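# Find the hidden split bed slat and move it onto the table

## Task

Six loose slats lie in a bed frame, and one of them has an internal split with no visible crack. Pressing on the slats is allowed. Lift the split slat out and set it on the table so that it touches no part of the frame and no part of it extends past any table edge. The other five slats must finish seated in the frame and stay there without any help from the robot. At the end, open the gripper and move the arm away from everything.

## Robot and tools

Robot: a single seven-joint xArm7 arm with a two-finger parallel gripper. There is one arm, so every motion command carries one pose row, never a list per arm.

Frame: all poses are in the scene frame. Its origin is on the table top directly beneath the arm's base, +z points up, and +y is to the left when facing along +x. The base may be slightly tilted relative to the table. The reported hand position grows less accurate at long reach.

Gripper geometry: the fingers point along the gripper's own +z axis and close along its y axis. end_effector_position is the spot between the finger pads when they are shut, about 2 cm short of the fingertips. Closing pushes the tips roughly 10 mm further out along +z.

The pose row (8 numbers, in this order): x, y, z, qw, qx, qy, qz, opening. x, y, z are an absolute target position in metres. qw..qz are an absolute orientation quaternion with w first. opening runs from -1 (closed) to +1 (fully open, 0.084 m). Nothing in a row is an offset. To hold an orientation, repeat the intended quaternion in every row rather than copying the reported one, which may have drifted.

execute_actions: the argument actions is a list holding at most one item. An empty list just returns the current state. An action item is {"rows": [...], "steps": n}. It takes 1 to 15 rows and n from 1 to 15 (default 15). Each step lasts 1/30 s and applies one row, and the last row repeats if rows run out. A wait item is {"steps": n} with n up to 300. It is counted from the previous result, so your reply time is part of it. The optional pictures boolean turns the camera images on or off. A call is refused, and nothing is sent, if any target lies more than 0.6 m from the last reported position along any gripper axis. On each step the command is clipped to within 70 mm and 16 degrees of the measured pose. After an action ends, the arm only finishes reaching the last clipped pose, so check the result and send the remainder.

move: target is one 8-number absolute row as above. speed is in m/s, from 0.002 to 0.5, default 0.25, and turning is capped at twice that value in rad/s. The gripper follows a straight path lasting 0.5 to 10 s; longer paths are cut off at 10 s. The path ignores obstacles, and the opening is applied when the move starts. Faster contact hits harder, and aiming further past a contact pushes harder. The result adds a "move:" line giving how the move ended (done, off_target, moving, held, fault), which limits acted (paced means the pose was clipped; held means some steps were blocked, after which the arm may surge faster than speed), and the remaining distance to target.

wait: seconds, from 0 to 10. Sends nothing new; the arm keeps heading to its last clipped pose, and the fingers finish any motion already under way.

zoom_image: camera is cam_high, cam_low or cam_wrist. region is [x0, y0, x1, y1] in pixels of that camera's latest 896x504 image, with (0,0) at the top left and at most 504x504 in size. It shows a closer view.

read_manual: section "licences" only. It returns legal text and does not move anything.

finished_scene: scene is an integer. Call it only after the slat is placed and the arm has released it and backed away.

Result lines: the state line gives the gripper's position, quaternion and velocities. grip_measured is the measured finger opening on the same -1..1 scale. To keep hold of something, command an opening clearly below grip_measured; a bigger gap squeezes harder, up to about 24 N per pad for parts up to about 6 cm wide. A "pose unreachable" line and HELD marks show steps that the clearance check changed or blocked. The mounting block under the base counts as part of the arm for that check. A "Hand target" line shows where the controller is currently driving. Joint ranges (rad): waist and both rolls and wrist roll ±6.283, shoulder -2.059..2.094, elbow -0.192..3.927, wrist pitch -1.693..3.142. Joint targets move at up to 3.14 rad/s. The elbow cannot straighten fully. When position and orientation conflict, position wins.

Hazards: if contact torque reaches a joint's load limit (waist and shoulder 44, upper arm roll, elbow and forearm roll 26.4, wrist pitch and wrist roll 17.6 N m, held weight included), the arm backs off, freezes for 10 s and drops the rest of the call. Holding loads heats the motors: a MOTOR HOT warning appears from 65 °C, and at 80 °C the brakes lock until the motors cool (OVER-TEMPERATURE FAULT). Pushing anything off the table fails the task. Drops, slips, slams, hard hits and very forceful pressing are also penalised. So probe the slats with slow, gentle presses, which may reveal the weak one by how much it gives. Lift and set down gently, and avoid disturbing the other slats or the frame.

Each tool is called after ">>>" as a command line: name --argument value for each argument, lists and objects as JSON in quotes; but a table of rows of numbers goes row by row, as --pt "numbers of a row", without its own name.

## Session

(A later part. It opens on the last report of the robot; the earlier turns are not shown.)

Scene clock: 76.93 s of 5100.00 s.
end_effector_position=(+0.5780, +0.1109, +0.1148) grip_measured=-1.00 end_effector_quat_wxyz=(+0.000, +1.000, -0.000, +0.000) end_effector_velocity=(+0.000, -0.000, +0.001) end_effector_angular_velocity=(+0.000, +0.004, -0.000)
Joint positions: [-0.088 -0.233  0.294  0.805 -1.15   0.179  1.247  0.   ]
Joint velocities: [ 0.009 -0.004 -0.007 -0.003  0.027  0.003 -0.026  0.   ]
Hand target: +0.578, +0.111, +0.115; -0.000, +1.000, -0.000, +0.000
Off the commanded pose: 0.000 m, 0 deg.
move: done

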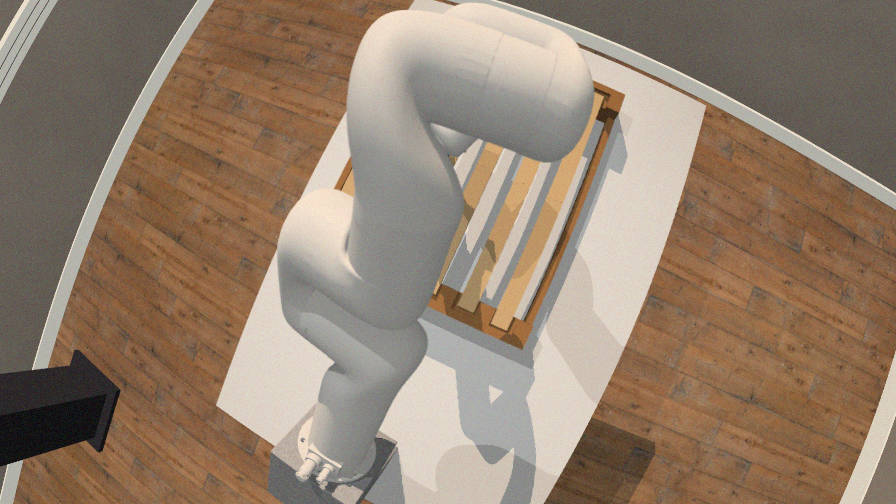

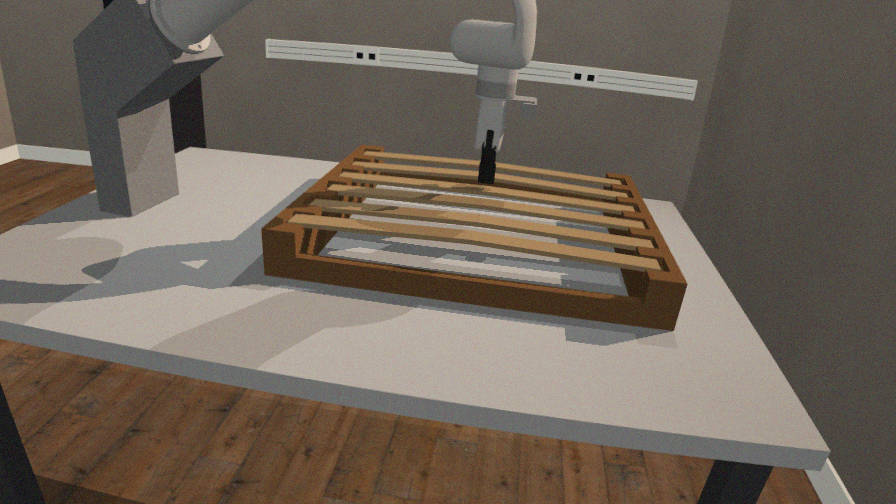

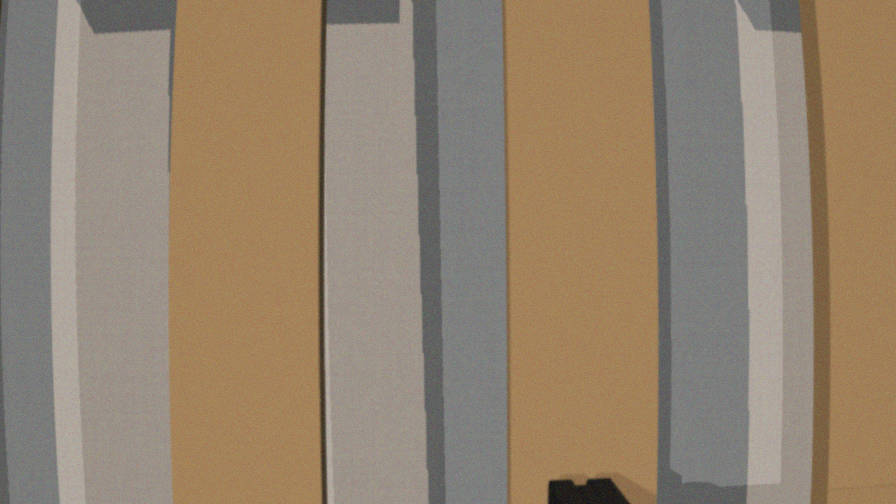

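>>> move --target '[0.58,0.109,0.113,0,1,0,0,0.4]'

>>> move --target '[0.58,0.109,0.088,0,1,0,0,0.4]' --speed 0.05

>>> move --target '[0.58,0.109,0.088,0,1,0,0,-0.6]'

>>> move --target '[0.58,0.109,0.16,0,1,0,0,-0.6]' --speed 0.06

Scene clock: 85.30 s of 5100.00 s.
end_effector_position=(+0.5800, +0.1090, +0.1130) grip_measured=+0.39 end_effector_quat_wxyz=(+0.000, +1.000, +0.000, +0.000) end_effector_velocity=(-0.000, -0.001, -0.000) end_effector_angular_velocity=(-0.000, +0.001, -0.001)
Joint positions: [-0.088 -0.226  0.289  0.812 -1.146  0.176  1.237  0.061]
Joint velocities: [-0.     0.001 -0.001  0.     0.002 -0.    -0.002 -0.   ]
Hand target: +0.580, +0.109, +0.113; +0.000, +1.000, +0.000, +0.000
Off the commanded pose: 0.000 m, 0 deg.
After step 90, 4.67 s passed at rest.
move: done

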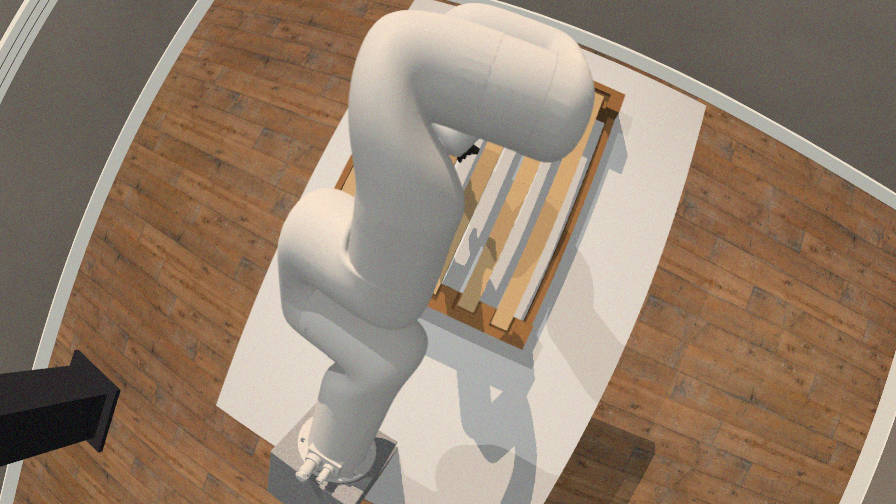

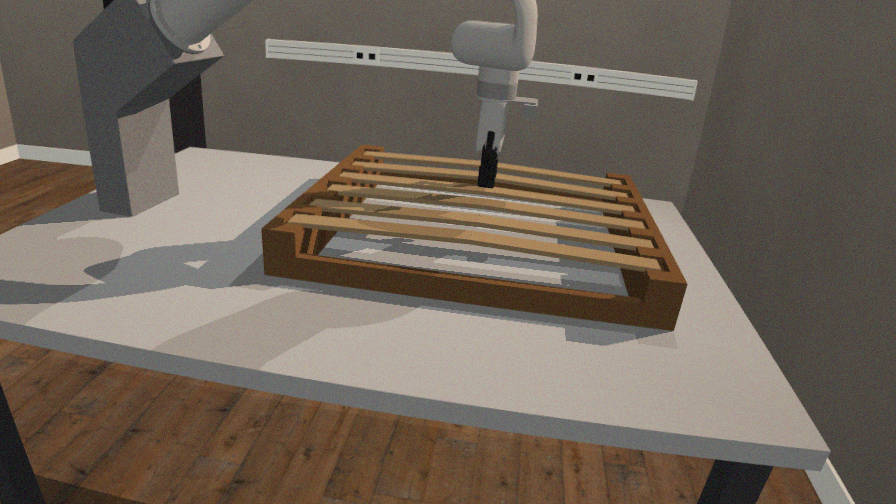

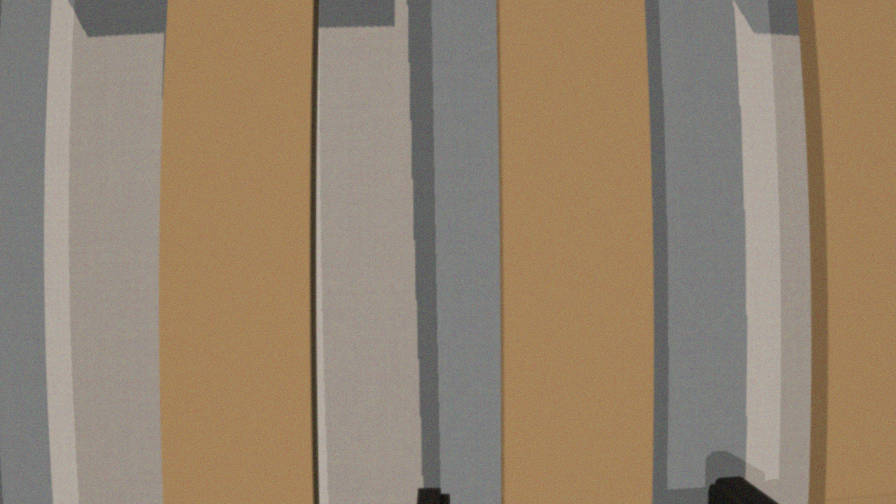

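Scene clock: 86.13 s of 5100.00 s.
end_effector_position=(+0.5799, +0.1091, +0.0881) grip_measured=+0.39 end_effector_quat_wxyz=(-0.000, +1.000, +0.000, -0.000) end_effector_velocity=(+0.001, +0.001, -0.001) end_effector_angular_velocity=(-0.001, -0.006, -0.001)
Joint positions: [-0.126 -0.134  0.313  0.882 -1.285  0.173  1.354  0.061]
Joint velocities: [-0.003  0.003  0.003  0.005 -0.023  0.001  0.023 -0.   ]
Hand target: +0.580, +0.109, +0.088; +0.000, +1.000, +0.000, -0.000
Off the commanded pose: 0.000 m, 0 deg.
move: done

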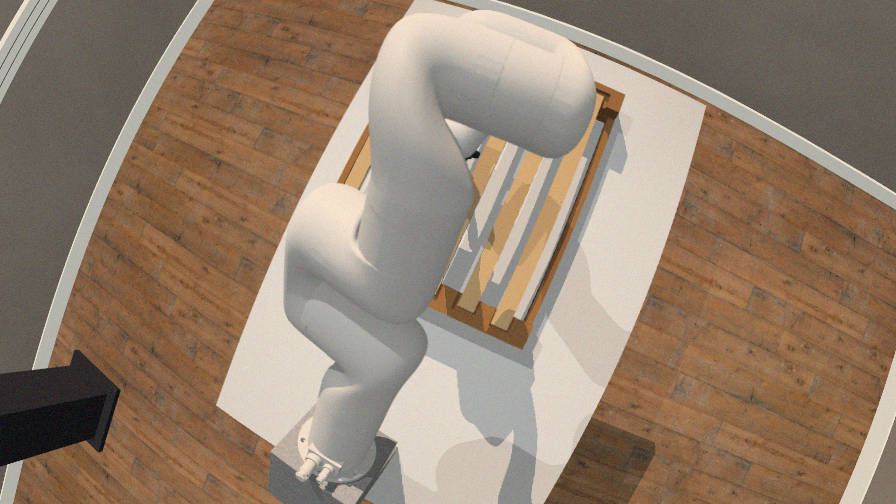

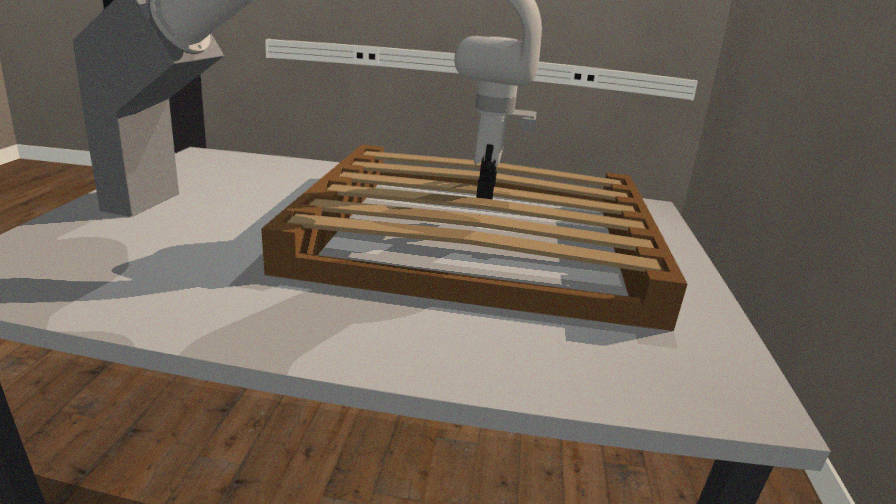

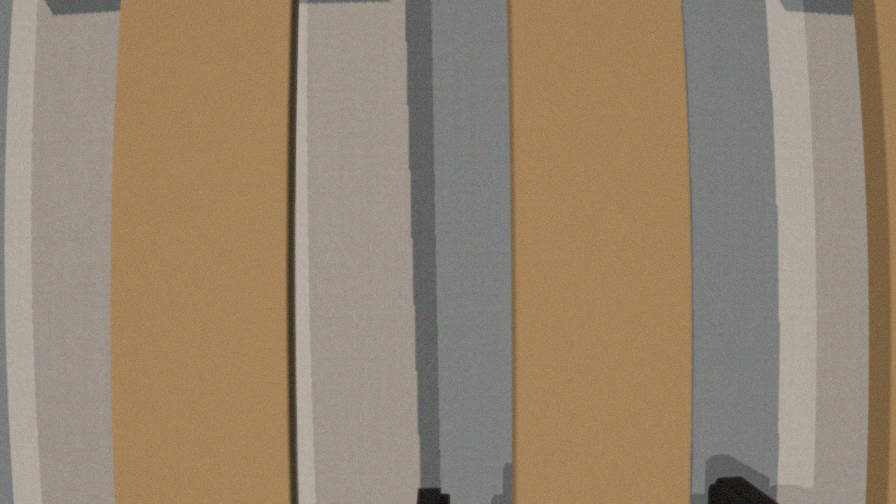

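Scene clock: 86.83 s of 5100.00 s.
end_effector_position=(+0.5800, +0.1090, +0.0880) grip_measured=-0.15 end_effector_quat_wxyz=(-0.000, +1.000, +0.000, -0.000) end_effector_velocity=(-0.000, +0.002, +0.001) end_effector_angular_velocity=(+0.004, -0.001, +0.002)
Joint positions: [-0.126 -0.133  0.314  0.882 -1.288  0.173  1.356  0.038]
Joint velocities: [ 0.003 -0.     0.001 -0.    -0.001 -0.001  0.001  0.   ]
Hand target: +0.580, +0.109, +0.088; -0.000, +1.000, +0.000, -0.000
Off the commanded pose: 0.000 m, 0 deg.
move: done

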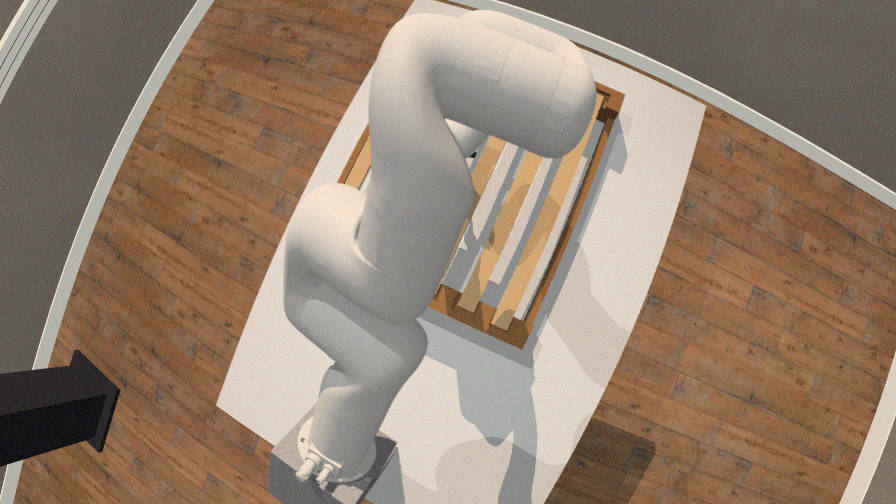

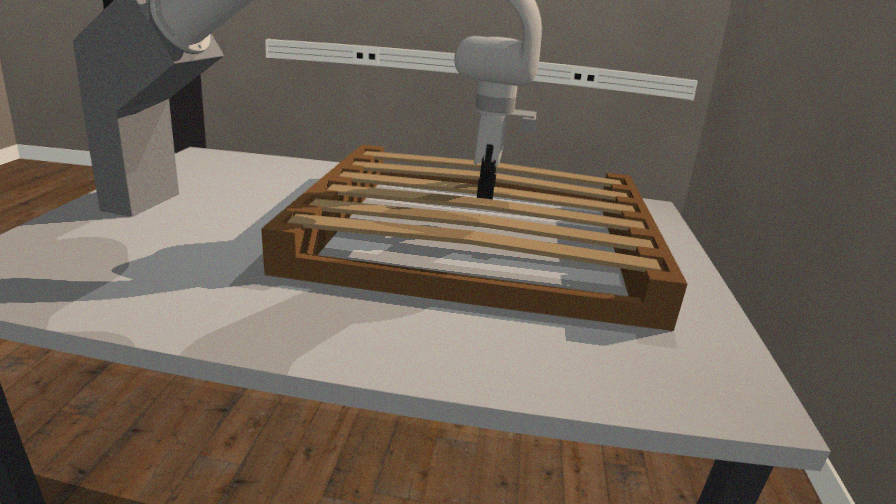

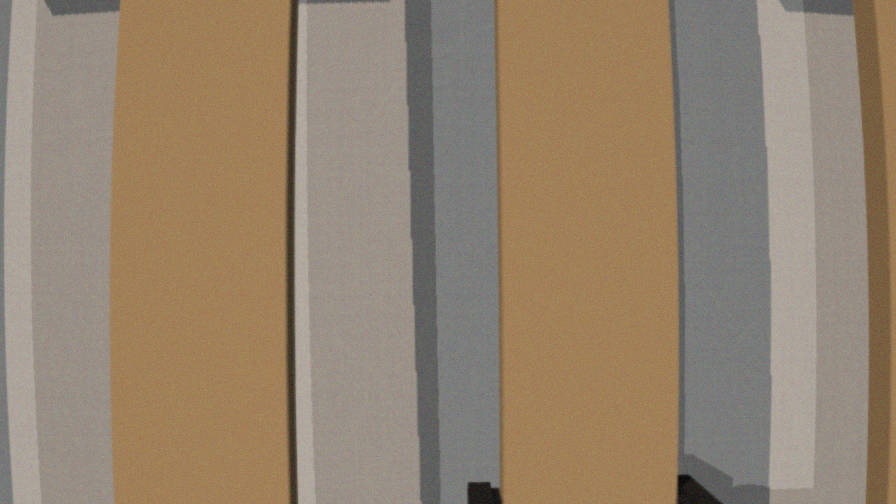

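Scene clock: 88.40 s of 5100.00 s.
end_effector_position=(+0.5802, +0.1090, +0.1599) grip_measured=-0.15 end_effector_quat_wxyz=(-0.000, +1.000, -0.000, +0.000) end_effector_velocity=(-0.000, +0.000, +0.001) end_effector_angular_velocity=(+0.001, +0.004, -0.001)
Joint positions: [ 0.028 -0.394  0.222  0.705 -0.906  0.231  1.031  0.038]
Joint velocities: [ 0.008 -0.001 -0.005 -0.001  0.01   0.005 -0.009 -0.   ]
Hand target: +0.580, +0.109, +0.160; -0.000, +1.000, -0.000, +0.000
Off the commanded pose: 0.000 m, 0 deg.
move: done

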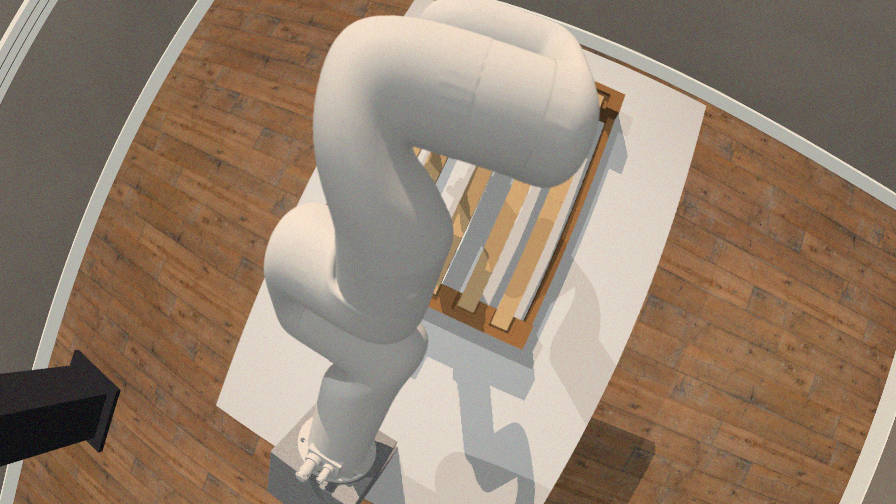

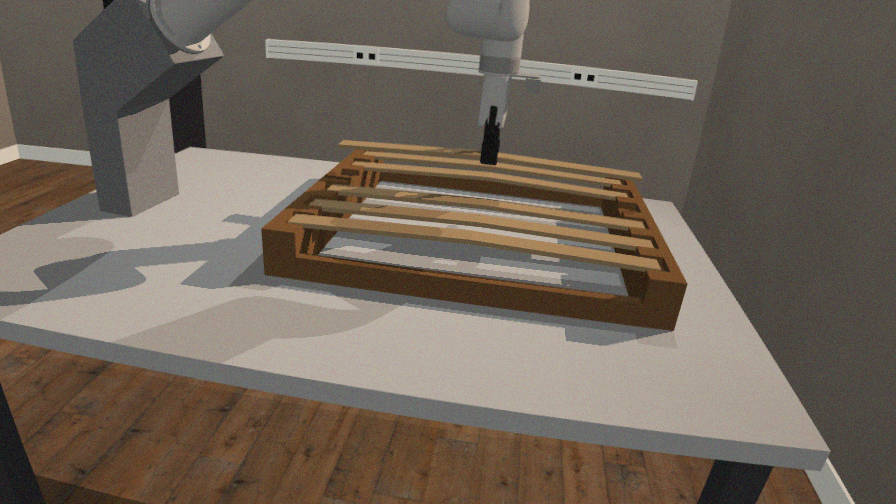

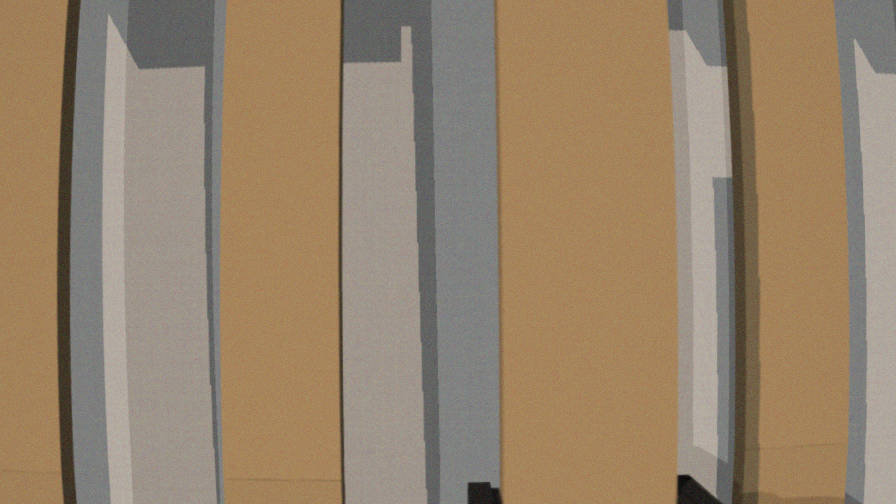

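>>> move --target '[0.58,-0.3,0.17,0,1,0,0,-0.6]' --speed 0.12

>>> move --target '[0.58,-0.3,0.04,0,1,0,0,-0.6]' --speed 0.08

Scene clock: 97.53 s of 5100.00 s.
end_effector_position=(+0.5798, -0.3008, +0.1697) grip_measured=-0.15 end_effector_quat_wxyz=(+0.003, +1.000, +0.001, +0.000) end_effector_velocity=(+0.000, -0.003, -0.000) end_effector_angular_velocity=(-0.001, +0.001, -0.000)
Joint positions: [ 0.734 -0.702 -1.169  0.906 -0.486  0.322 -0.306  0.038]
Joint velocities: [ 0.005 -0.001 -0.007  0.007  0.002  0.004 -0.006 -0.   ]
Hand target: +0.580, -0.301, +0.170; +0.003, +1.000, +0.001, +0.000
Off the commanded pose: 0.001 m, 0 deg.
After step 90, 2.33 s passed at rest.
move: done

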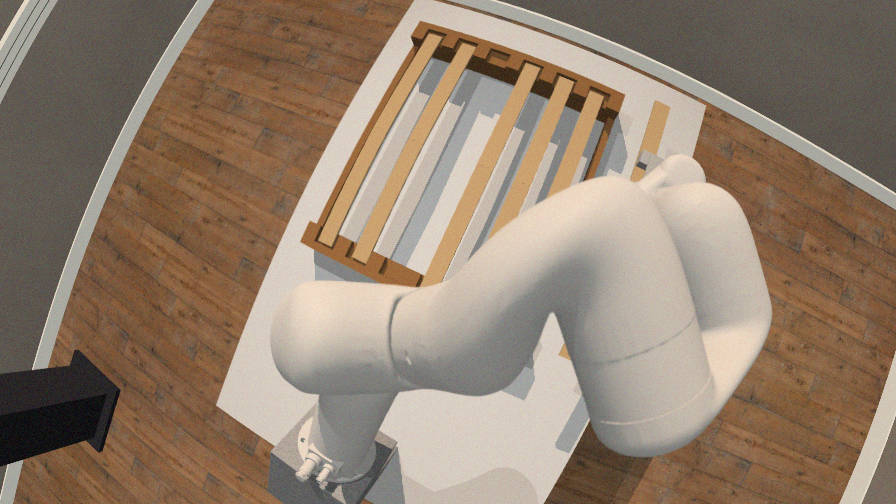

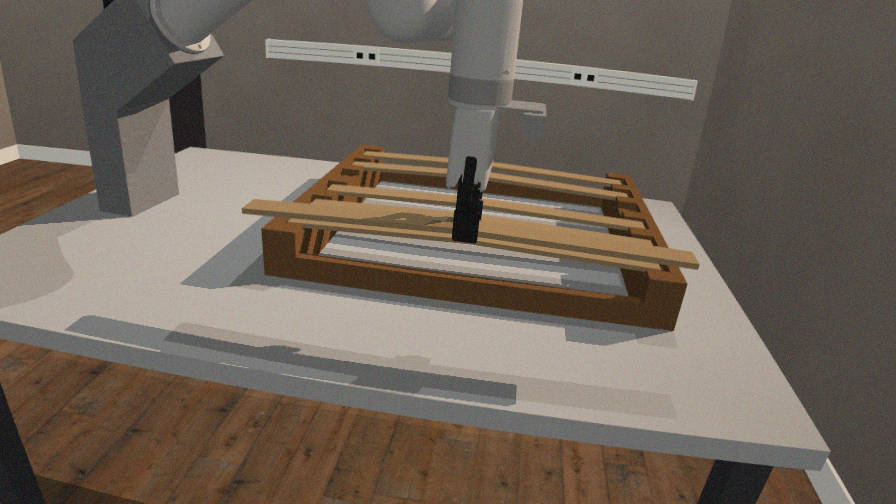

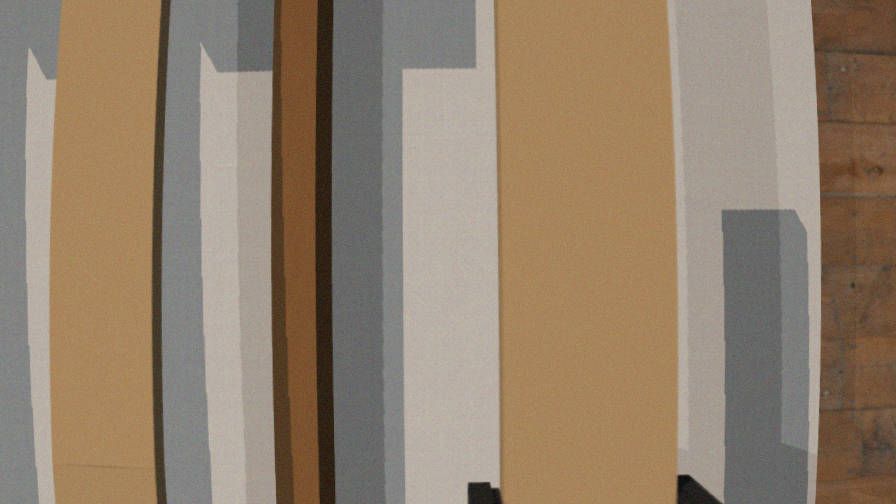

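Scene clock: 99.60 s of 5100.00 s.
end_effector_position=(+0.5807, -0.3004, +0.0410) grip_measured=-0.15 end_effector_quat_wxyz=(+0.001, +1.000, +0.001, +0.001) end_effector_velocity=(-0.000, -0.000, -0.001) end_effector_angular_velocity=(-0.000, +0.001, -0.002)
Joint positions: [ 1.403 -0.573 -1.781  1.108 -0.433  0.096 -0.32   0.038]
Joint velocities: [ 0.008 -0.    -0.007  0.003  0.    -0.001  0.001  0.   ]
Hand target: +0.581, -0.300, +0.041; +0.001, +1.000, +0.001, +0.001
Off the commanded pose: 0.001 m, 0 deg.
move: done

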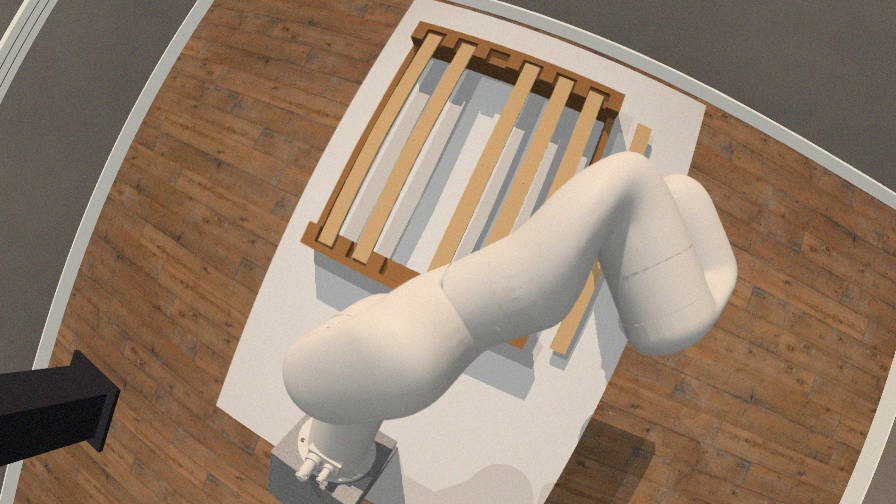

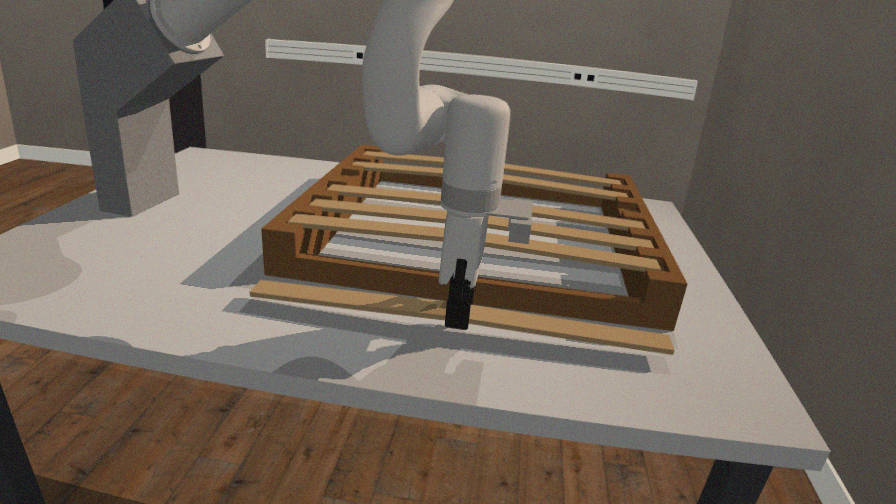

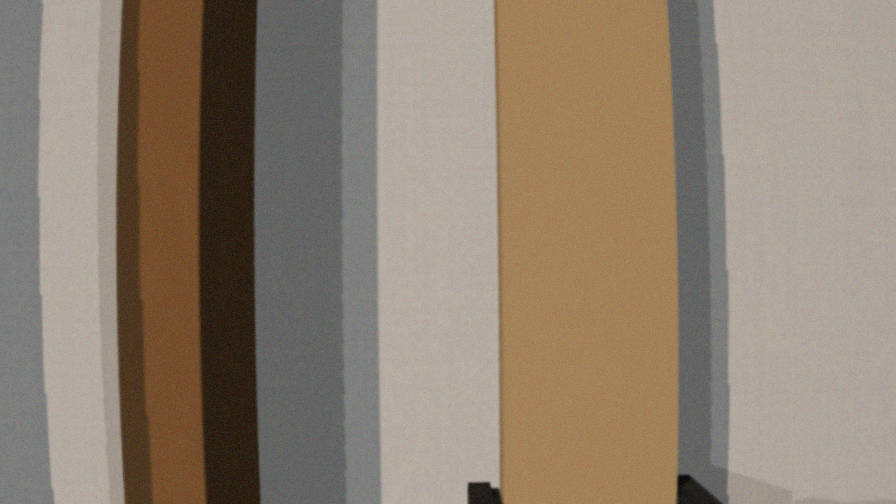

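>>> move --target '[0.58,-0.3,0.023,0,1,0,0,-0.6]' --speed 0.02

>>> move --target '[0.58,-0.3,0.023,0,1,0,0,0.4]'

>>> move --target '[0.58,-0.3,0.2,0,1,0,0,0.4]'

Scene clock: 105.77 s of 5100.00 s.
end_effector_position=(+0.5801, -0.3000, +0.0232) grip_measured=-0.15 end_effector_quat_wxyz=(+0.000, +1.000, +0.000, +0.000) end_effector_velocity=(+0.001, -0.000, -0.001) end_effector_angular_velocity=(-0.002, -0.001, -0.000)
Joint positions: [ 1.504 -0.585 -1.871  1.148 -0.439  0.08  -0.313  0.038]
Joint velocities: [ 0.008  0.    -0.007  0.005 -0.    -0.001  0.002  0.   ]
Hand target: +0.580, -0.300, +0.023; +0.000, +1.000, +0.000, +0.000
Off the commanded pose: 0.000 m, 0 deg.
After step 90, 2.03 s passed at rest.
move: done

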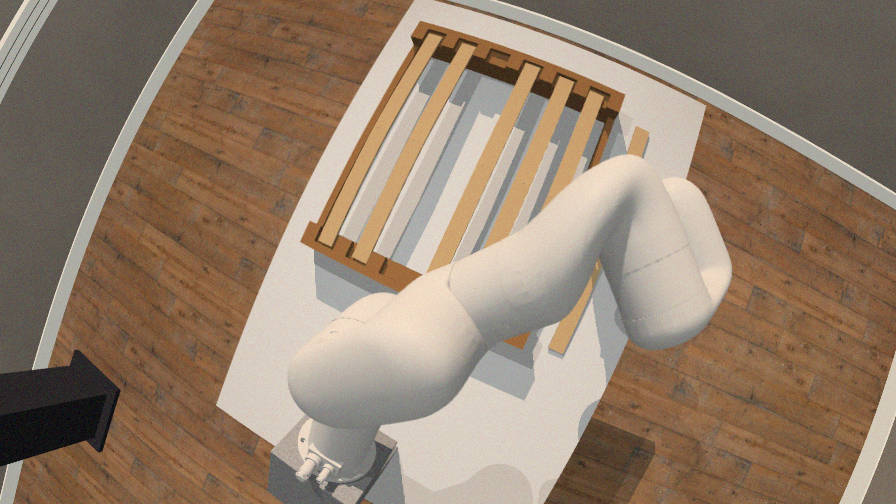

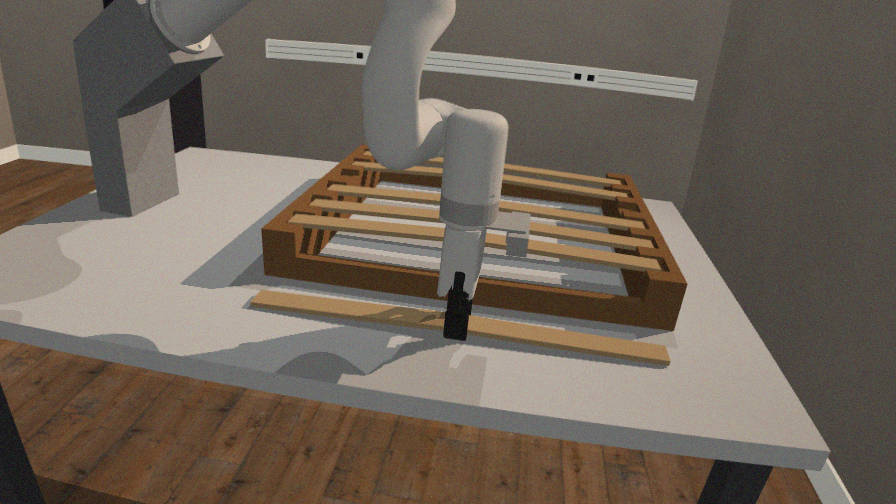

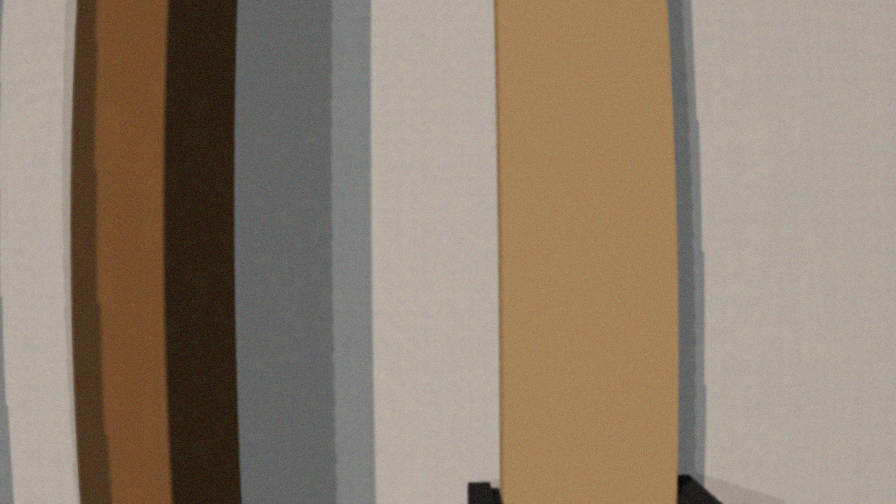

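Scene clock: 106.47 s of 5100.00 s.
end_effector_position=(+0.5800, -0.3000, +0.0230) grip_measured=+0.39 end_effector_quat_wxyz=(+0.000, +1.000, +0.000, +0.000) end_effector_velocity=(-0.000, +0.000, -0.000) end_effector_angular_velocity=(+0.001, +0.001, +0.000)
Joint positions: [ 1.505 -0.585 -1.872  1.148 -0.439  0.08  -0.313  0.061]
Joint velocities: [ 0.001 -0.    -0.001  0.    -0.     0.    -0.     0.   ]
Hand target: +0.580, -0.300, +0.023; +0.000, +1.000, +0.000, +0.000
Off the commanded pose: 0.000 m, 0 deg.
move: done

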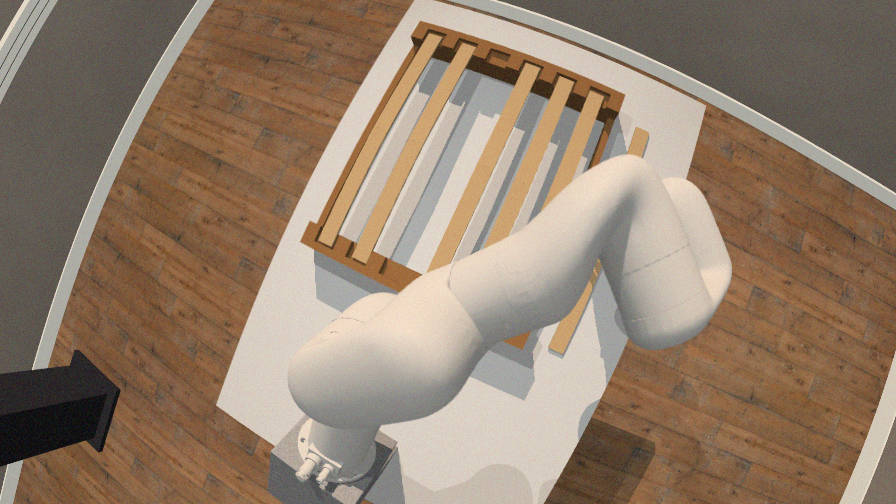

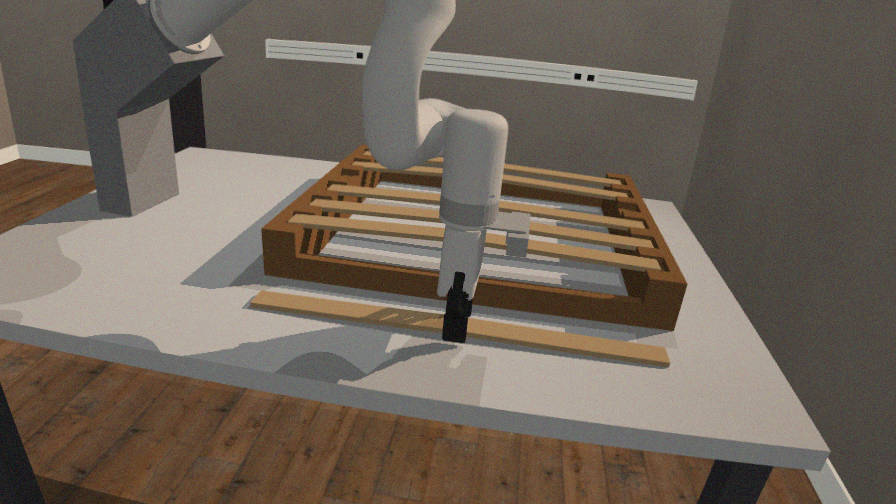

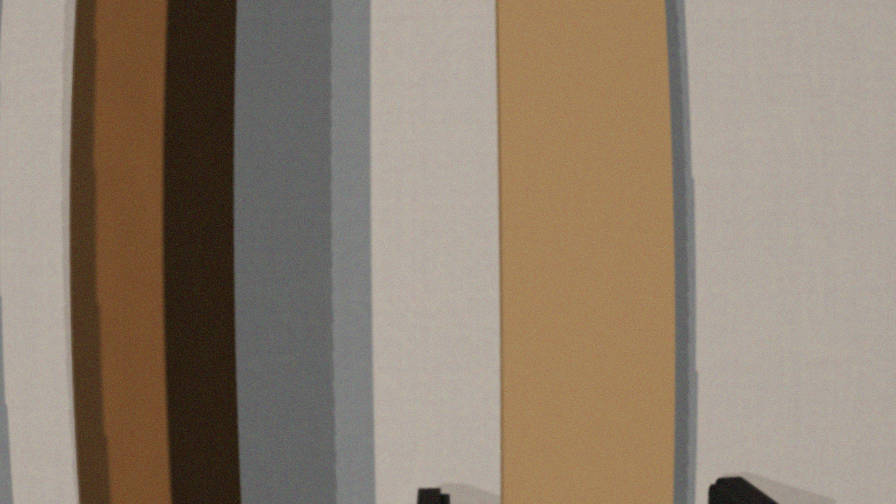

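Scene clock: 107.90 s of 5100.00 s.
end_effector_position=(+0.5791, -0.2995, +0.1987) grip_measured=+0.39 end_effector_quat_wxyz=(-0.001, +1.000, -0.001, -0.001) end_effector_velocity=(-0.001, -0.001, +0.002) end_effector_angular_velocity=(-0.002, -0.000, -0.004)
Joint positions: [ 0.625 -0.752 -1.066  0.88  -0.451  0.393 -0.332  0.061]
Joint velocities: [-0.006 -0.003  0.003 -0.001 -0.     0.002  0.003  0.   ]
Hand target: +0.579, -0.300, +0.199; -0.001, +1.000, -0.001, -0.001
Off the commanded pose: 0.002 m, 0 deg.
move: done

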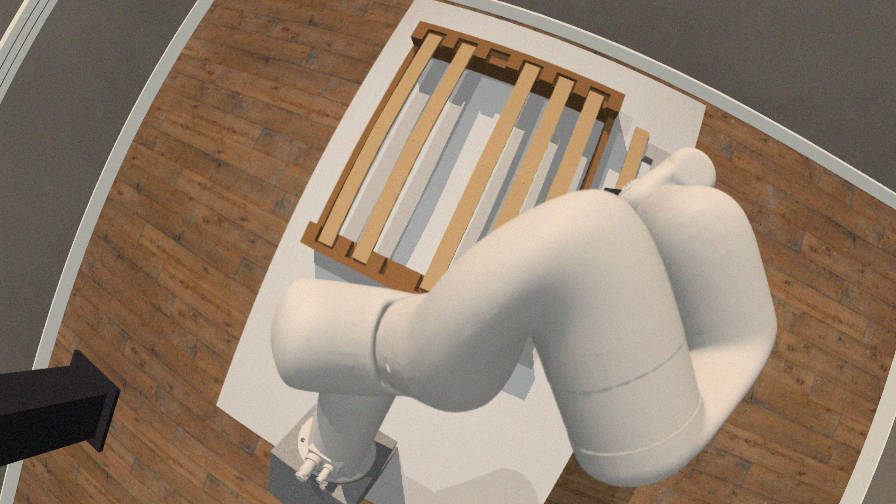

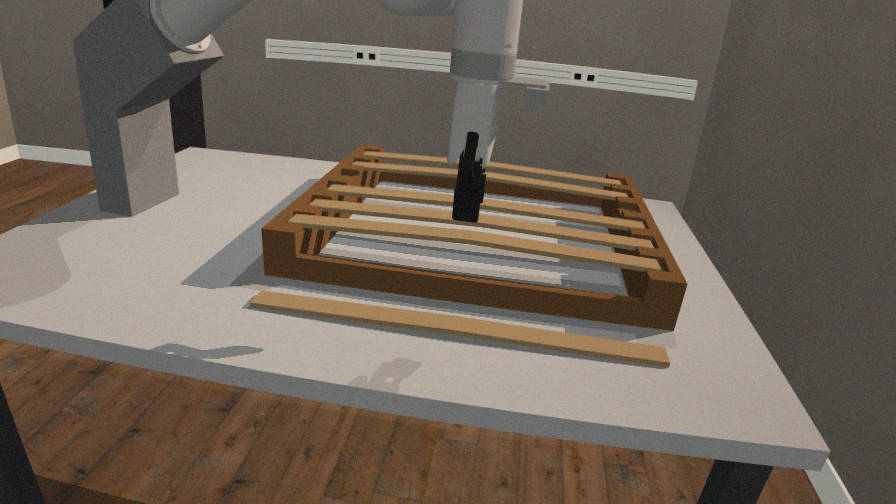

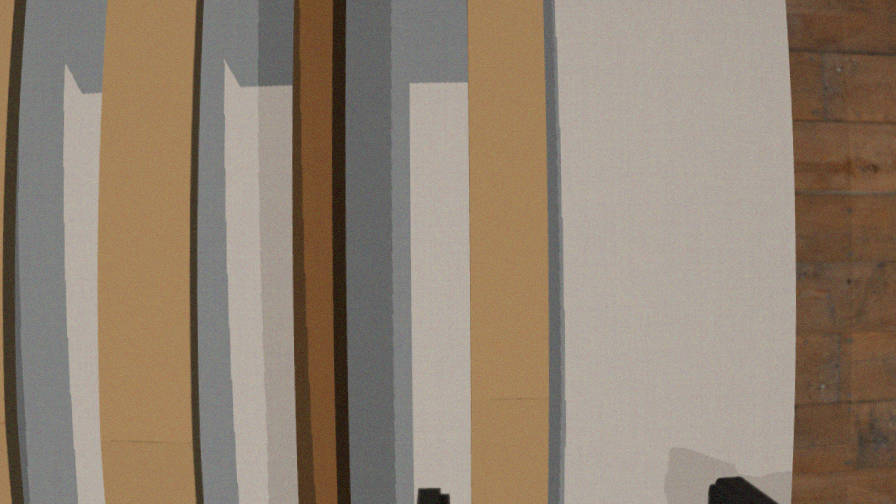

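>>> finished_scene --scene 1

The scene is finished: the task was done.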